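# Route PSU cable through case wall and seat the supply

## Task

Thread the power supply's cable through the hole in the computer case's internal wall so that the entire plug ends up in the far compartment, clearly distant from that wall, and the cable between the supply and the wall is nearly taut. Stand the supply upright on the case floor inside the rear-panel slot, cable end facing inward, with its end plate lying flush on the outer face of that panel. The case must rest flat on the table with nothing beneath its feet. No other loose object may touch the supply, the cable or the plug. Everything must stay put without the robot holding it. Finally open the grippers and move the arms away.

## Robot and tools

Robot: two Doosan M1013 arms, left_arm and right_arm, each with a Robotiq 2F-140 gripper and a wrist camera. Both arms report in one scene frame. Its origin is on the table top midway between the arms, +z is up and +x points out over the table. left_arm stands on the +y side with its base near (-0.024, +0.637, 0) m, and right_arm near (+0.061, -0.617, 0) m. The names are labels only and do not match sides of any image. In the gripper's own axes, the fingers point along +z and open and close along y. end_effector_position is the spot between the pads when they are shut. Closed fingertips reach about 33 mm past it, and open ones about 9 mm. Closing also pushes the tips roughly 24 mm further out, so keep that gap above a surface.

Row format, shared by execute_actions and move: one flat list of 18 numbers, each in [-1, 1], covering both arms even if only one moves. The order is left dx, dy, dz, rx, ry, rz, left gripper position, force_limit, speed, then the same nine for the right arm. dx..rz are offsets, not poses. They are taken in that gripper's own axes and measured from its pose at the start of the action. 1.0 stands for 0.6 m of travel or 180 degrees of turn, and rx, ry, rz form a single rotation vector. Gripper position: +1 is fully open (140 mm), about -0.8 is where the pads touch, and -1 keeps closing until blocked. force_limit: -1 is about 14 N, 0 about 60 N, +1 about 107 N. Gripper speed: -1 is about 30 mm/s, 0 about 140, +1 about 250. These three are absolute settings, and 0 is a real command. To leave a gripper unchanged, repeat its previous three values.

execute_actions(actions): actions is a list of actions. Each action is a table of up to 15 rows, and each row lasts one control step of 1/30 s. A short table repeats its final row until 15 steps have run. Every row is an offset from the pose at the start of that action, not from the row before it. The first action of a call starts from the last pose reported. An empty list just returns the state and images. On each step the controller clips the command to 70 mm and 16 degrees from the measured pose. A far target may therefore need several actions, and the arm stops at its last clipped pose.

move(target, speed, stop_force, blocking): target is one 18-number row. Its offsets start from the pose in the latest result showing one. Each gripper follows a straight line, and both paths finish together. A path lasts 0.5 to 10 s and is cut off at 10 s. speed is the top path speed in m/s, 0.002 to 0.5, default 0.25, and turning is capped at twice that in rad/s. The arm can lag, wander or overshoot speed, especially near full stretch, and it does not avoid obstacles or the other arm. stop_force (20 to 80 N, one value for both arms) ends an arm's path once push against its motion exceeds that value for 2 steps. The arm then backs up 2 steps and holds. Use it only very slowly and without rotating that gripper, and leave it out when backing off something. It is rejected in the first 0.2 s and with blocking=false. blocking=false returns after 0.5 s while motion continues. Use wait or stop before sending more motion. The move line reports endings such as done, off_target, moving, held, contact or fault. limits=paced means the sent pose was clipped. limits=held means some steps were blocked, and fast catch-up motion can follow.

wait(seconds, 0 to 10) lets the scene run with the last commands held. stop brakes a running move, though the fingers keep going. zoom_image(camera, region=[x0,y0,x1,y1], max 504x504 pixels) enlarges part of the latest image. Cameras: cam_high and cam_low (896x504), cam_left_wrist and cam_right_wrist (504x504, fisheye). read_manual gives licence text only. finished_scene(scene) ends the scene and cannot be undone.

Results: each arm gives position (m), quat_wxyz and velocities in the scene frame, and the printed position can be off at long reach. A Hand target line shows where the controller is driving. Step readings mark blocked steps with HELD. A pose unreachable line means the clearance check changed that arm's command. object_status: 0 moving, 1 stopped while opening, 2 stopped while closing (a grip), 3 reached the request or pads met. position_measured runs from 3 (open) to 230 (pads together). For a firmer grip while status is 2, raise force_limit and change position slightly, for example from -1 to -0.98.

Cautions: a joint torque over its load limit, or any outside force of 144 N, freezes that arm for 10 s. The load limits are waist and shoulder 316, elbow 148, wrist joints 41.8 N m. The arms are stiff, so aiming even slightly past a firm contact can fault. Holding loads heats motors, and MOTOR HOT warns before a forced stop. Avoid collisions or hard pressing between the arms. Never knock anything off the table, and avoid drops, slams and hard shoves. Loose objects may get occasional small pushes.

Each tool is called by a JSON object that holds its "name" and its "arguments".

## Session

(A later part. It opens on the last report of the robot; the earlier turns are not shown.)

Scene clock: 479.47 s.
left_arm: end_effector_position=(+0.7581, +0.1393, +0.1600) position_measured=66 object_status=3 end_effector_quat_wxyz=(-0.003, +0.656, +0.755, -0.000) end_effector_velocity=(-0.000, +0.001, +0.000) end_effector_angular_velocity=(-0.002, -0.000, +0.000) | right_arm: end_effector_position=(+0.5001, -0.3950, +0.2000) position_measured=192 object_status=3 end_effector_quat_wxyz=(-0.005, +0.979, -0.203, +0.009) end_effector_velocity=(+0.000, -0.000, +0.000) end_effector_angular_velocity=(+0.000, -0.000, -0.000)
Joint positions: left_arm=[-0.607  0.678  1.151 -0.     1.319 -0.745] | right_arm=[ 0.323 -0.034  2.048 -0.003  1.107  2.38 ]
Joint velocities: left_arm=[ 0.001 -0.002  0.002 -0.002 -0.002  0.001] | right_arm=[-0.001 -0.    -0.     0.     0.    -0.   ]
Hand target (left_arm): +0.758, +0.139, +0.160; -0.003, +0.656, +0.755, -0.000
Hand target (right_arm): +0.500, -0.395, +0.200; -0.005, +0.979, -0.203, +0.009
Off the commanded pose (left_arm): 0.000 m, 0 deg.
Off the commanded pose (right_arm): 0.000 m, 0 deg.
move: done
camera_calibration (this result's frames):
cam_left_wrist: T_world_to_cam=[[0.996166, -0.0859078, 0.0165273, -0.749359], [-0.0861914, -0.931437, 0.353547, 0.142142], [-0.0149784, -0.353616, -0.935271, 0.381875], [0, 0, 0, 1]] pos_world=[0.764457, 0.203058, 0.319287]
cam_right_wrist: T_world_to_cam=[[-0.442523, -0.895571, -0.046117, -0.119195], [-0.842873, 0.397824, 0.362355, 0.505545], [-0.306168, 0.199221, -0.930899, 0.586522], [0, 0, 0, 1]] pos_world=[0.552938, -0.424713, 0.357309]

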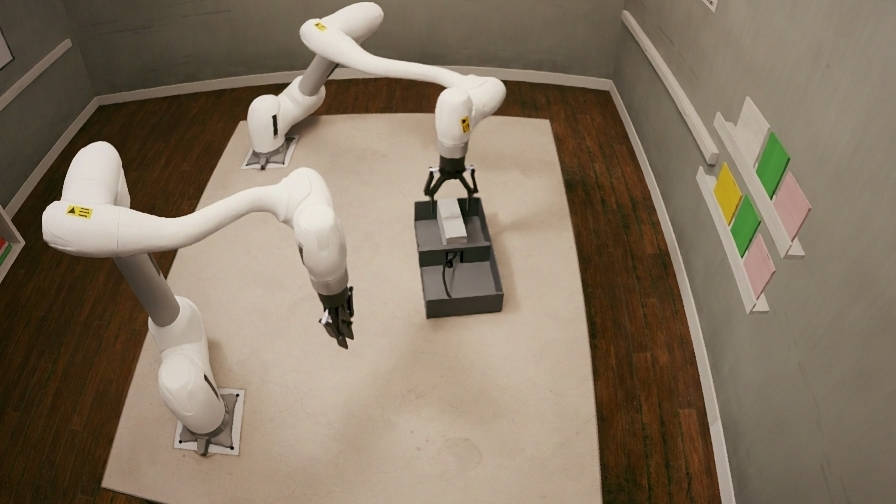

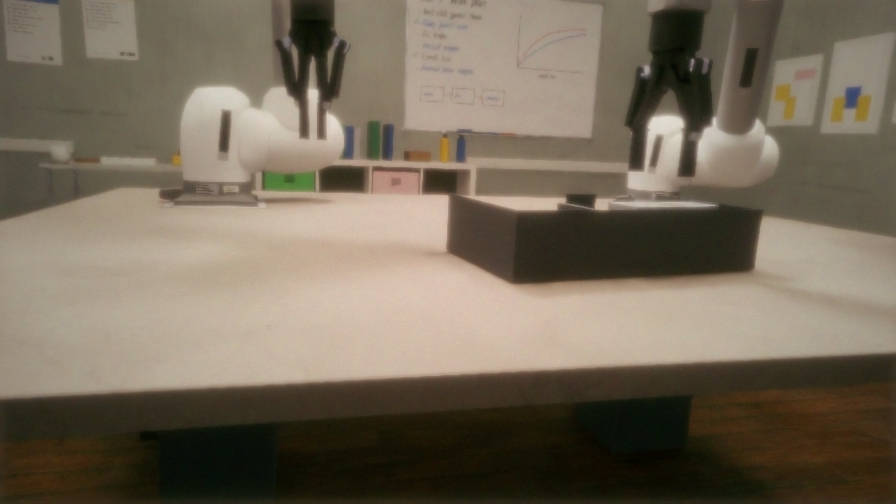

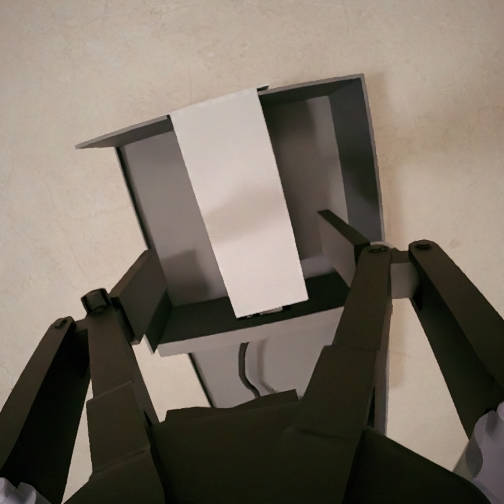

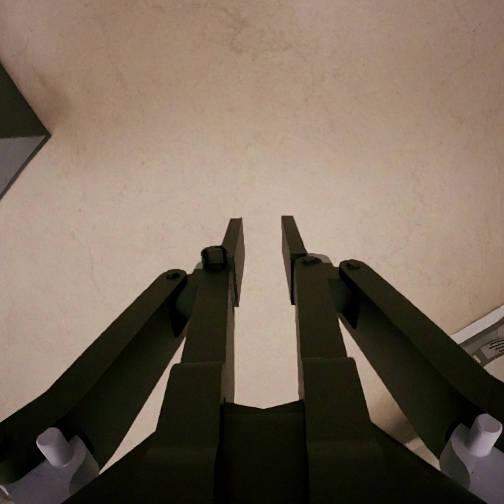

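Slightly yawed; redo the seat.

{"name": "move", "arguments": {"target": [0.006,0.002,0.145,0,0,0,0.5,0,0,0,0,0,0,0,0,-0.5,-0.5,-0.7], "speed": 0.06}}

{"name": "move", "arguments": {"target": [0,0,0,0,0,0,-1,0,-1,0,0,0,0,0,0,-0.5,-0.5,-0.7]}}

{"name": "move", "arguments": {"target": [-0.018,0,0,0,0,0,-1,0,-1,0,0,0,0,0,0,-0.5,-0.5,-0.7], "speed": 0.008, "stop_force": 20}}

{"name": "move", "arguments": {"target": [0,0,0,0,0,0,0.3,0,-0.5,0,0,0,0,0,0,-0.5,-0.5,-0.7]}}

{"name": "move", "arguments": {"target": [0,0,-0.4,0,0,0,0.3,0,-0.5,0,0,0,0,0,0,-0.5,-0.5,-0.7], "speed": 0.15}}

{"name": "zoom_image", "arguments": {"camera": "cam_left_wrist", "region": [120,80,370,330]}}

{"name": "zoom_image", "arguments": {"camera": "cam_high", "region": [390,180,550,340]}}

Scene clock: 493.83 s.
left_arm: end_effector_position=(+0.7581, +0.1433, +0.0732) position_measured=66 object_status=3 end_effector_quat_wxyz=(-0.003, +0.656, +0.755, -0.000) end_effector_velocity=(-0.000, -0.001, -0.003) end_effector_angular_velocity=(-0.001, +0.001, -0.000) | right_arm: end_effector_position=(+0.5001, -0.3950, +0.2000) position_measured=192 object_status=3 end_effector_quat_wxyz=(-0.005, +0.979, -0.203, +0.009) end_effector_velocity=(-0.001, +0.000, -0.000) end_effector_angular_velocity=(-0.001, +0.001, +0.001)
Joint positions: left_arm=[-0.603  0.722  1.237 -0.     1.189 -0.741] | right_arm=[ 0.323 -0.034  2.048 -0.003  1.107  2.38 ]
Joint velocities: left_arm=[-0.     0.003  0.001 -0.002 -0.004  0.001] | right_arm=[ 0.001 -0.     0.     0.     0.001  0.   ]
Hand target (left_arm): +0.758, +0.143, +0.073; -0.003, +0.656, +0.755, -0.000
Hand target (right_arm): +0.500, -0.395, +0.200; -0.005, +0.979, -0.203, +0.009
Off the commanded pose (left_arm): 0.000 m, 0 deg.
Off the commanded pose (right_arm): 0.000 m, 0 deg.
move: done
camera_calibration (this result's frames):
cam_left_wrist: T_world_to_cam=[[0.99615, -0.0860921, 0.0165102, -0.747597], [-0.0863569, -0.931403, 0.353598, 0.176661], [-0.0150643, -0.353662, -0.935252, 0.30216], [0, 0, 0, 1]] pos_world=[0.764527, 0.207043, 0.232472]
cam_right_wrist: T_world_to_cam=[[-0.442523, -0.895571, -0.0461169, -0.119195], [-0.842873, 0.397824, 0.362355, 0.505545], [-0.306168, 0.199221, -0.930899, 0.586522], [0, 0, 0, 1]] pos_world=[0.552938, -0.424713, 0.357309]

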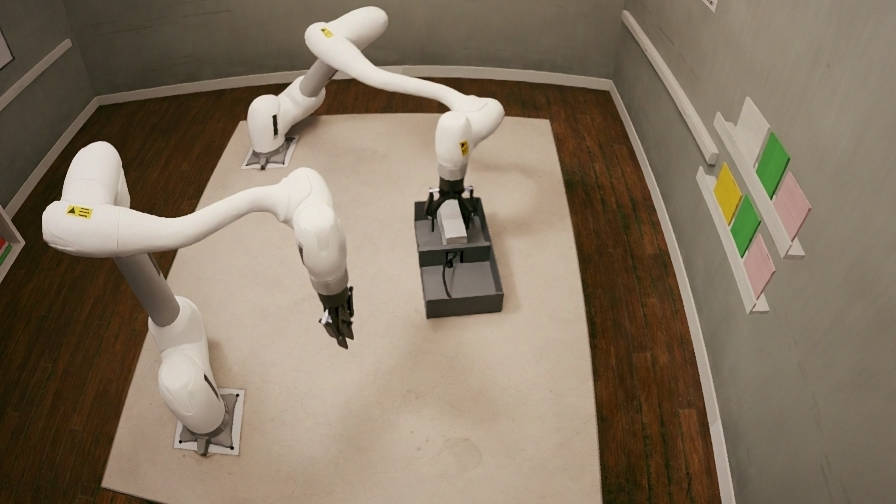

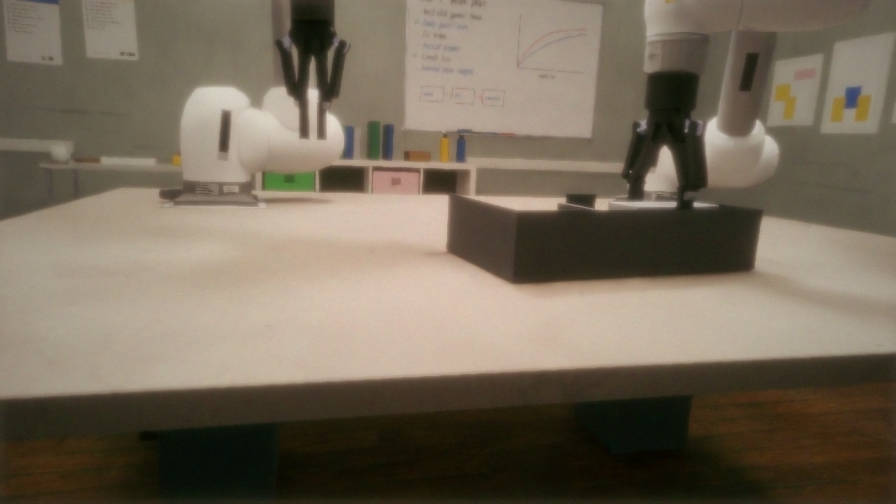

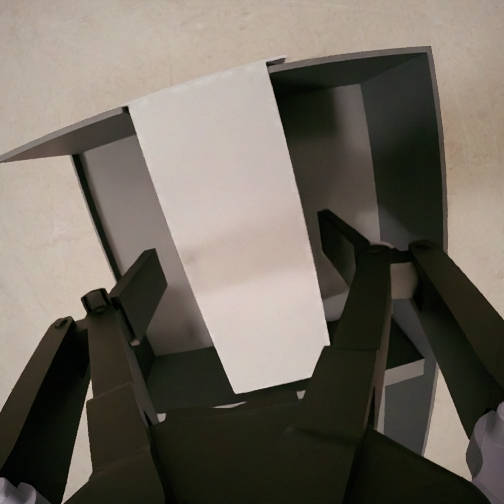

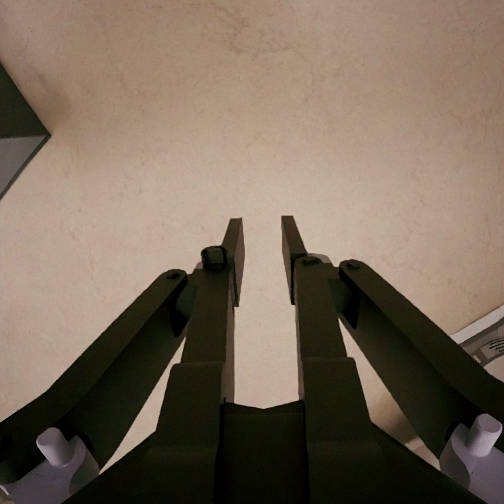

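Scene clock: 495.47 s.
left_arm: end_effector_position=(+0.7582, +0.1433, +0.0732) position_measured=135 object_status=2 end_effector_quat_wxyz=(-0.003, +0.656, +0.755, -0.000) end_effector_velocity=(-0.001, +0.000, -0.001) end_effector_angular_velocity=(+0.001, +0.002, +0.001) | right_arm: end_effector_position=(+0.5001, -0.3950, +0.2000) position_measured=192 object_status=3 end_effector_quat_wxyz=(-0.005, +0.979, -0.203, +0.009) end_effector_velocity=(-0.000, -0.000, -0.000) end_effector_angular_velocity=(+0.000, +0.001, -0.001)
Joint positions: left_arm=[-0.603  0.722  1.237 -0.     1.189 -0.741] | right_arm=[ 0.323 -0.034  2.048 -0.003  1.107  2.38 ]
Joint velocities: left_arm=[-0.     0.001  0.    -0.     0.001 -0.001] | right_arm=[-0.001  0.     0.     0.001  0.001 -0.   ]
Hand target (left_arm): +0.758, +0.143, +0.073; -0.003, +0.656, +0.755, -0.000
Hand target (right_arm): +0.500, -0.395, +0.200; -0.005, +0.979, -0.203, +0.009
Off the commanded pose (left_arm): 0.000 m, 0 deg.
Off the commanded pose (right_arm): 0.000 m, 0 deg.
move: done
camera_calibration (this result's frames):
cam_left_wrist: T_world_to_cam=[[0.996152, -0.0860548, 0.0166111, -0.747662], [-0.0863573, -0.931395, 0.353619, 0.176668], [-0.0149591, -0.353692, -0.935242, 0.302166], [0, 0, 0, 1]] pos_world=[0.764561, 0.207081, 0.232545]
cam_right_wrist: T_world_to_cam=[[-0.442523, -0.895571, -0.0461169, -0.119195], [-0.842873, 0.397824, 0.362355, 0.505545], [-0.306168, 0.199221, -0.930899, 0.586522], [0, 0, 0, 1]] pos_world=[0.552938, -0.424713, 0.357309]

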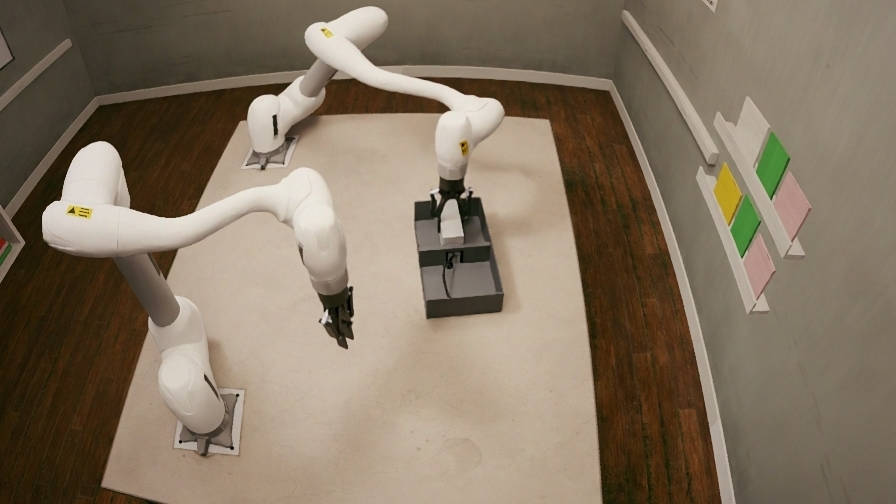

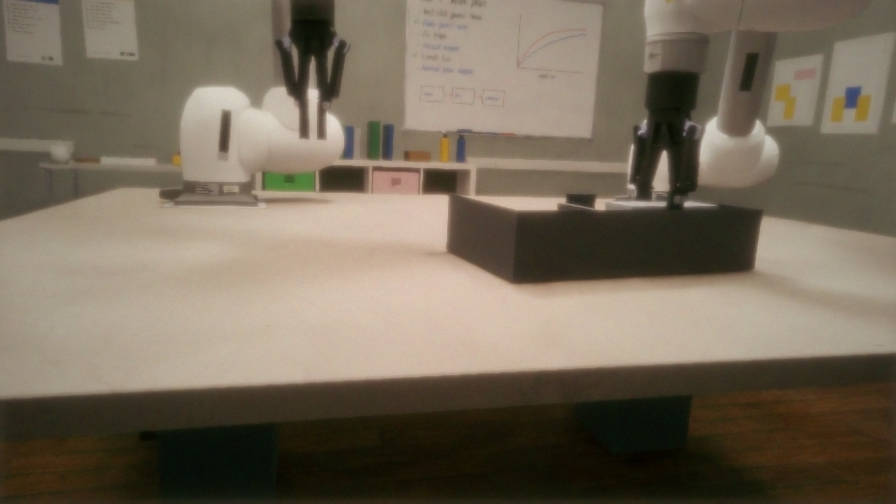

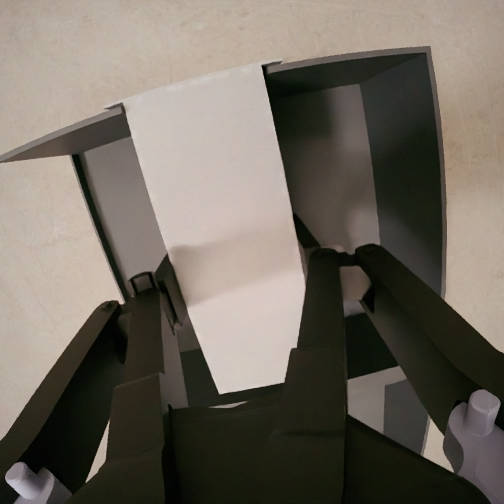

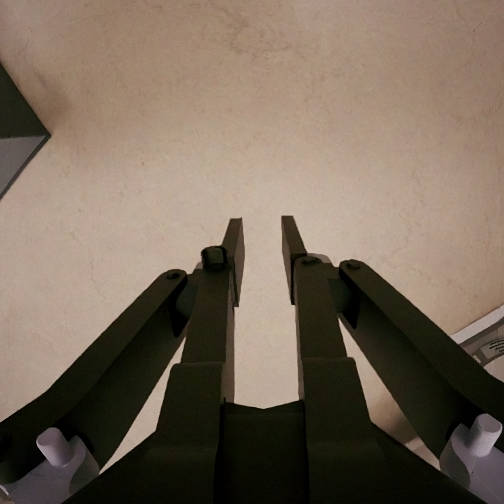

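Scene clock: 496.20 s.
left_arm: end_effector_position=(+0.7585, +0.1401, +0.0732) position_measured=135 object_status=2 end_effector_quat_wxyz=(-0.003, +0.656, +0.755, -0.000) end_effector_velocity=(-0.000, +0.001, +0.000) end_effector_angular_velocity=(+0.000, -0.003, -0.007) | right_arm: end_effector_position=(+0.5001, -0.3950, +0.2000) position_measured=192 object_status=3 end_effector_quat_wxyz=(-0.005, +0.979, -0.203, +0.009) end_effector_velocity=(-0.000, -0.001, -0.000) end_effector_angular_velocity=(-0.001, +0.001, -0.001)
Joint positions: left_arm=[-0.606  0.725  1.232 -0.     1.191 -0.743] | right_arm=[ 0.323 -0.034  2.048 -0.003  1.107  2.38 ]
Joint velocities: left_arm=[-0.    -0.003  0.004  0.002 -0.004  0.006] | right_arm=[-0.001  0.    -0.    -0.001  0.001  0.   ]
Hand target (left_arm): +0.759, +0.141, +0.073; -0.003, +0.656, +0.755, -0.000
Hand target (right_arm): +0.500, -0.395, +0.200; -0.005, +0.979, -0.203, +0.009
Off the commanded pose (left_arm): 0.008 m, 0 deg.
Off the commanded pose (right_arm): 0.000 m, 0 deg.
move: contact (left_arm)
camera_calibration (this result's frames):
cam_left_wrist: T_world_to_cam=[[0.996153, -0.0860277, 0.0166695, -0.748293], [-0.0863523, -0.931386, 0.353643, 0.173728], [-0.0148973, -0.353722, -0.935232, 0.300936], [0, 0, 0, 1]] pos_world=[0.764899, 0.203882, 0.232481]
cam_right_wrist: T_world_to_cam=[[-0.442523, -0.895571, -0.046117, -0.119195], [-0.842873, 0.397824, 0.362355, 0.505545], [-0.306168, 0.199221, -0.930898, 0.586522], [0, 0, 0, 1]] pos_world=[0.552938, -0.424713, 0.357309]

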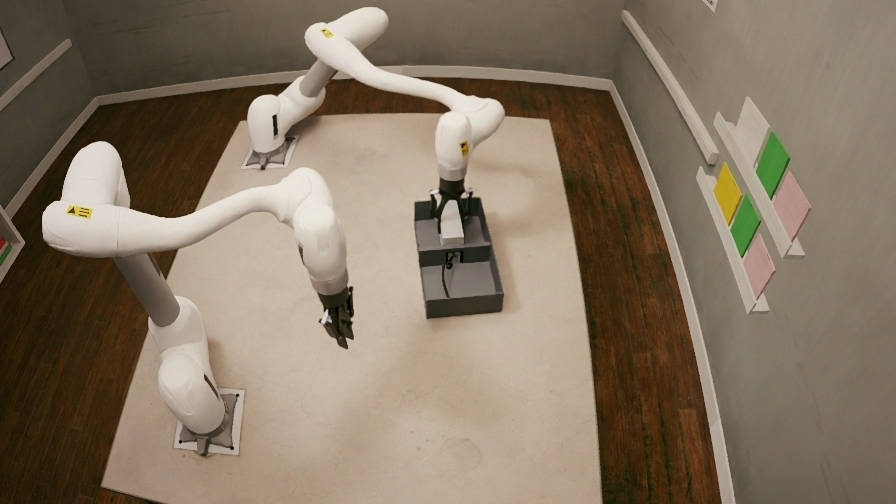

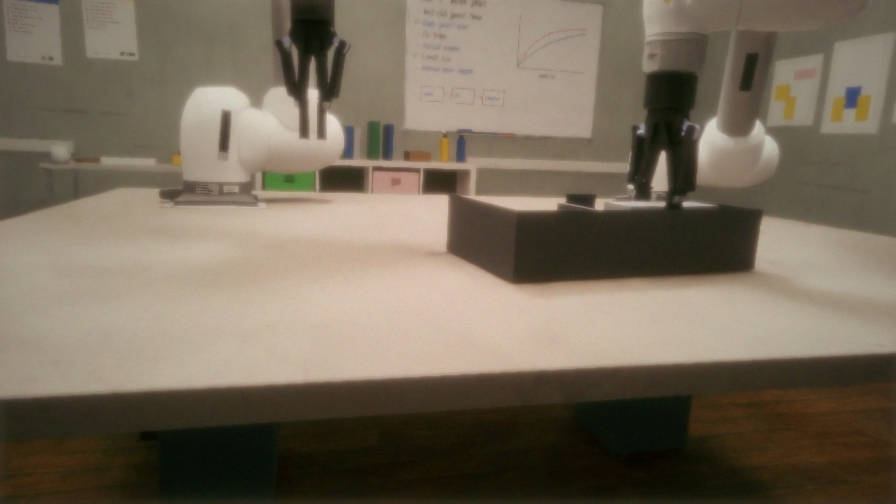

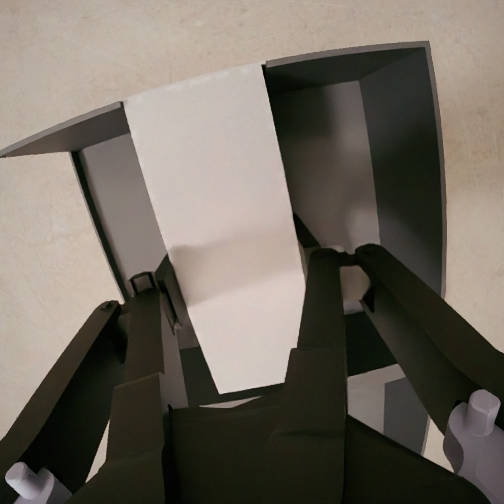

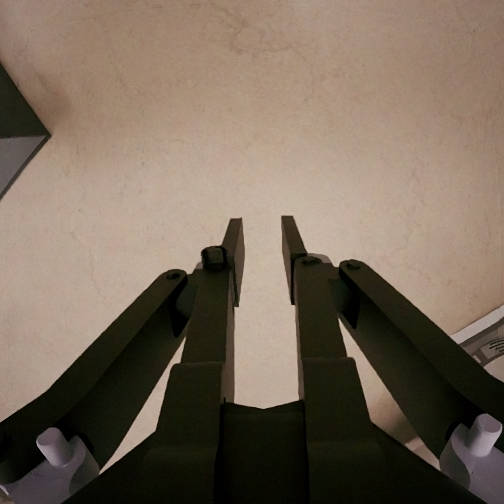

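Scene clock: 496.77 s.
left_arm: end_effector_position=(+0.7585, +0.1401, +0.0731) position_measured=91 object_status=3 end_effector_quat_wxyz=(-0.003, +0.656, +0.755, -0.000) end_effector_velocity=(-0.000, +0.000, -0.000) end_effector_angular_velocity=(+0.000, +0.001, +0.000) | right_arm: end_effector_position=(+0.5001, -0.3950, +0.2000) position_measured=192 object_status=3 end_effector_quat_wxyz=(-0.005, +0.979, -0.203, +0.009) end_effector_velocity=(+0.000, +0.000, -0.000) end_effector_angular_velocity=(+0.001, -0.001, -0.000)
Joint positions: left_arm=[-0.606  0.726  1.232 -0.     1.191 -0.743] | right_arm=[ 0.323 -0.034  2.048 -0.003  1.107  2.38 ]
Joint velocities: left_arm=[ 0.    -0.     0.    -0.     0.001 -0.   ] | right_arm=[ 0.    -0.     0.     0.    -0.001  0.   ]
Hand target (left_arm): +0.759, +0.140, +0.073; -0.003, +0.656, +0.755, -0.000
Hand target (right_arm): +0.500, -0.395, +0.200; -0.005, +0.979, -0.203, +0.009
Off the commanded pose (left_arm): 0.000 m, 0 deg.
Off the commanded pose (right_arm): 0.000 m, 0 deg.
move: done
camera_calibration (this result's frames):
cam_left_wrist: T_world_to_cam=[[0.996141, -0.0861741, 0.016624, -0.74825], [-0.0864733, -0.931381, 0.353626, 0.173834], [-0.0149902, -0.353699, -0.935239, 0.300963], [0, 0, 0, 1]] pos_world=[0.764907, 0.203876, 0.23244]
cam_right_wrist: T_world_to_cam=[[-0.442523, -0.895571, -0.0461169, -0.119195], [-0.842873, 0.397824, 0.362355, 0.505545], [-0.306168, 0.199221, -0.930899, 0.586522], [0, 0, 0, 1]] pos_world=[0.552938, -0.424713, 0.357309]

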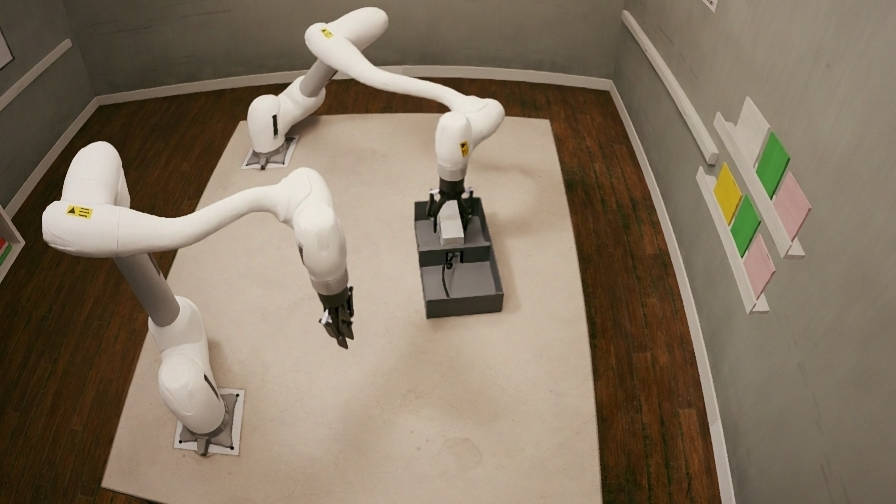

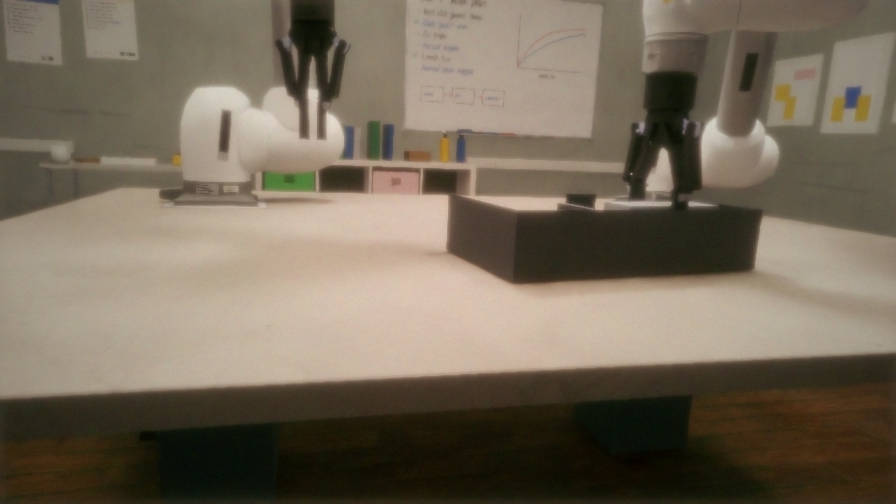

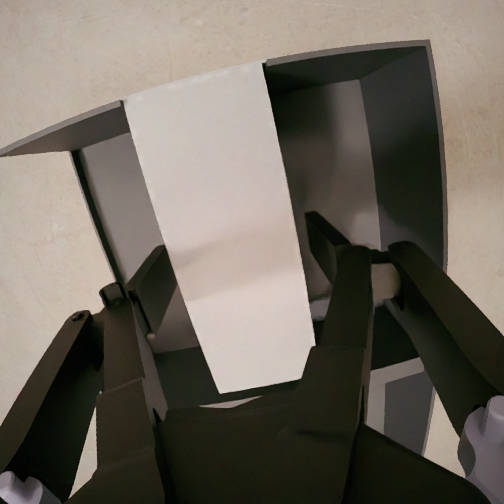

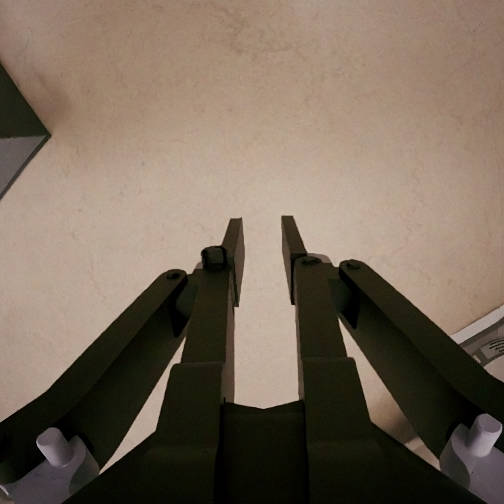

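Scene clock: 498.80 s.
left_arm: end_effector_position=(+0.7602, +0.1395, +0.3130) position_measured=91 object_status=3 end_effector_quat_wxyz=(-0.003, +0.656, +0.755, -0.000) end_effector_velocity=(+0.001, +0.001, +0.001) end_effector_angular_velocity=(+0.003, +0.001, -0.000) | right_arm: end_effector_position=(+0.5001, -0.3950, +0.2000) position_measured=192 object_status=3 end_effector_quat_wxyz=(-0.005, +0.979, -0.203, +0.009) end_effector_velocity=(+0.000, +0.000, +0.000) end_effector_angular_velocity=(+0.001, -0.001, -0.000)
Joint positions: left_arm=[-0.605  0.643  0.933  0.     1.572 -0.744] | right_arm=[ 0.323 -0.034  2.048 -0.003  1.107  2.38 ]
Joint velocities: left_arm=[ 0.     0.002 -0.004  0.002  0.004  0.   ] | right_arm=[ 0.001 -0.    -0.     0.    -0.     0.001]
Hand target (left_arm): +0.760, +0.139, +0.313; -0.003, +0.656, +0.755, -0.000
Hand target (right_arm): +0.500, -0.395, +0.200; -0.005, +0.979, -0.203, +0.009
Off the commanded pose (left_arm): 0.000 m, 0 deg.
Off the commanded pose (right_arm): 0.000 m, 0 deg.
move: done
camera_calibration (this result's frames):
cam_left_wrist: T_world_to_cam=[[0.996187, -0.0856204, 0.0167434, -0.754124], [-0.0859997, -0.931472, 0.353503, 0.0882284], [-0.014671, -0.353595, -0.935284, 0.524817], [0, 0, 0, 1]] pos_world=[0.766536, 0.203186, 0.47229]
cam_right_wrist: T_world_to_cam=[[-0.442523, -0.895571, -0.0461169, -0.119195], [-0.842873, 0.397824, 0.362355, 0.505545], [-0.306168, 0.199221, -0.930899, 0.586522], [0, 0, 0, 1]] pos_world=[0.552938, -0.424713, 0.357309]

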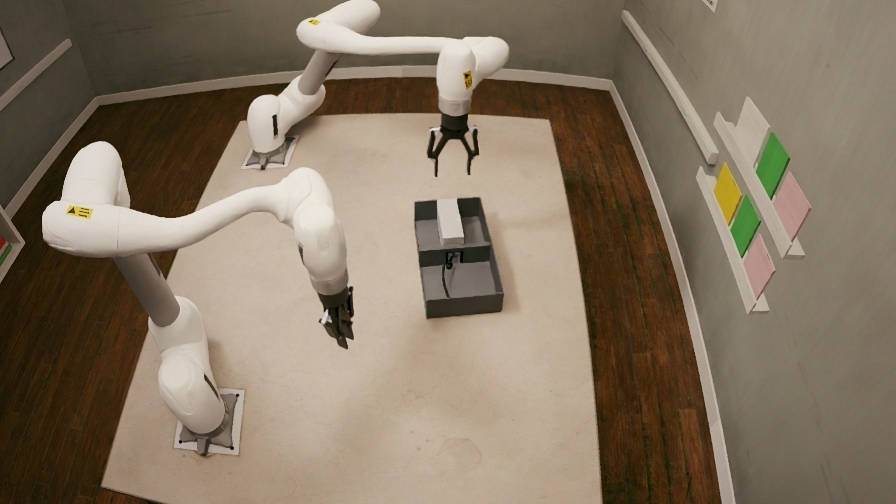

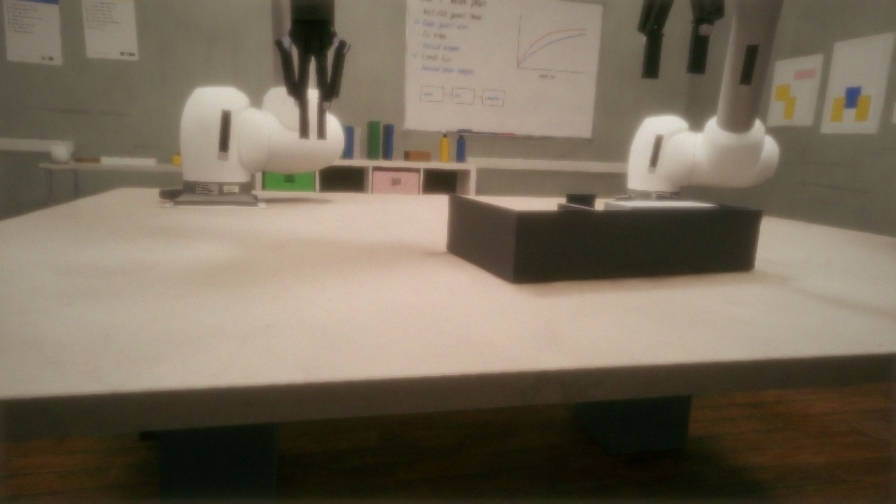

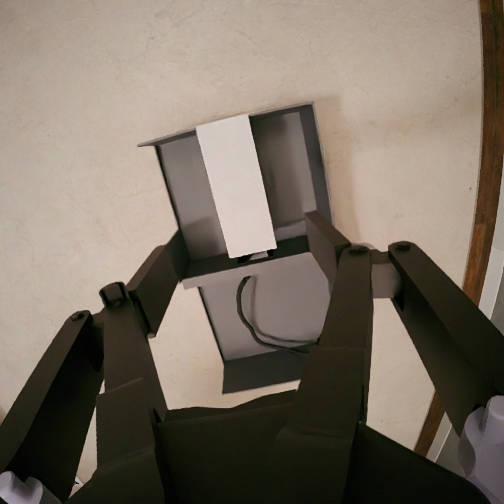

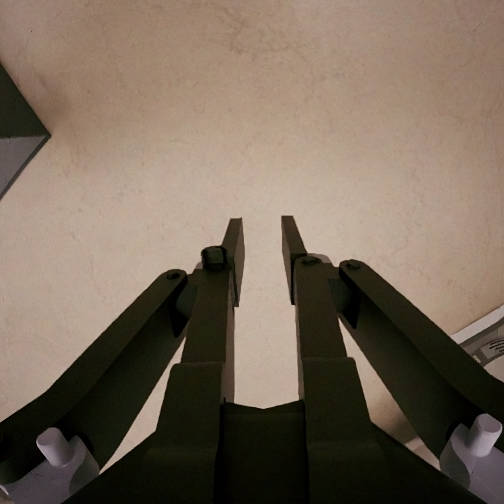

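Region (120, 80, 370, 330) of cam_left_wrist's 504x504 image, scaled by 2.016, with more detail than that image has.

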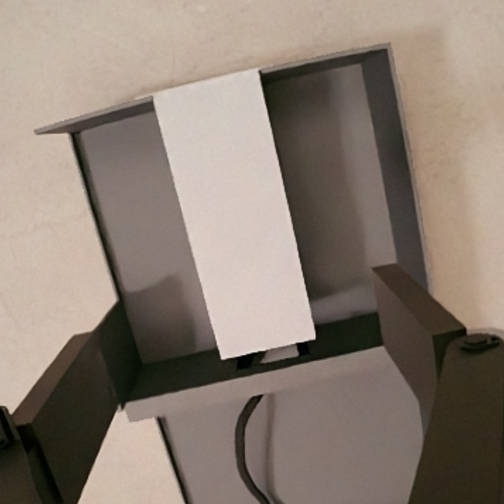

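Region (390, 180, 550, 340) of cam_high's 896x504 image, scaled by 3.150, with more detail than that image has.

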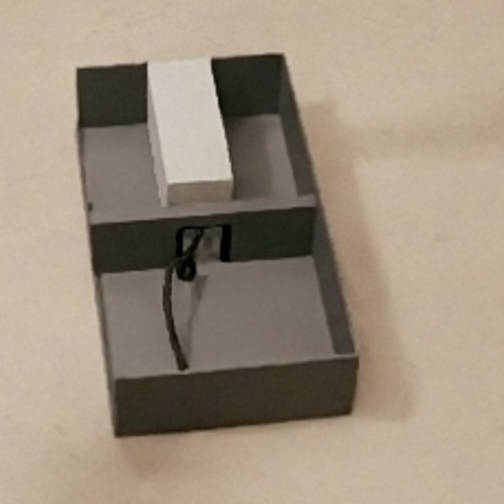

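{"name": "finished_scene", "arguments": {"scene": 2}}

The scene is finished: the task was done.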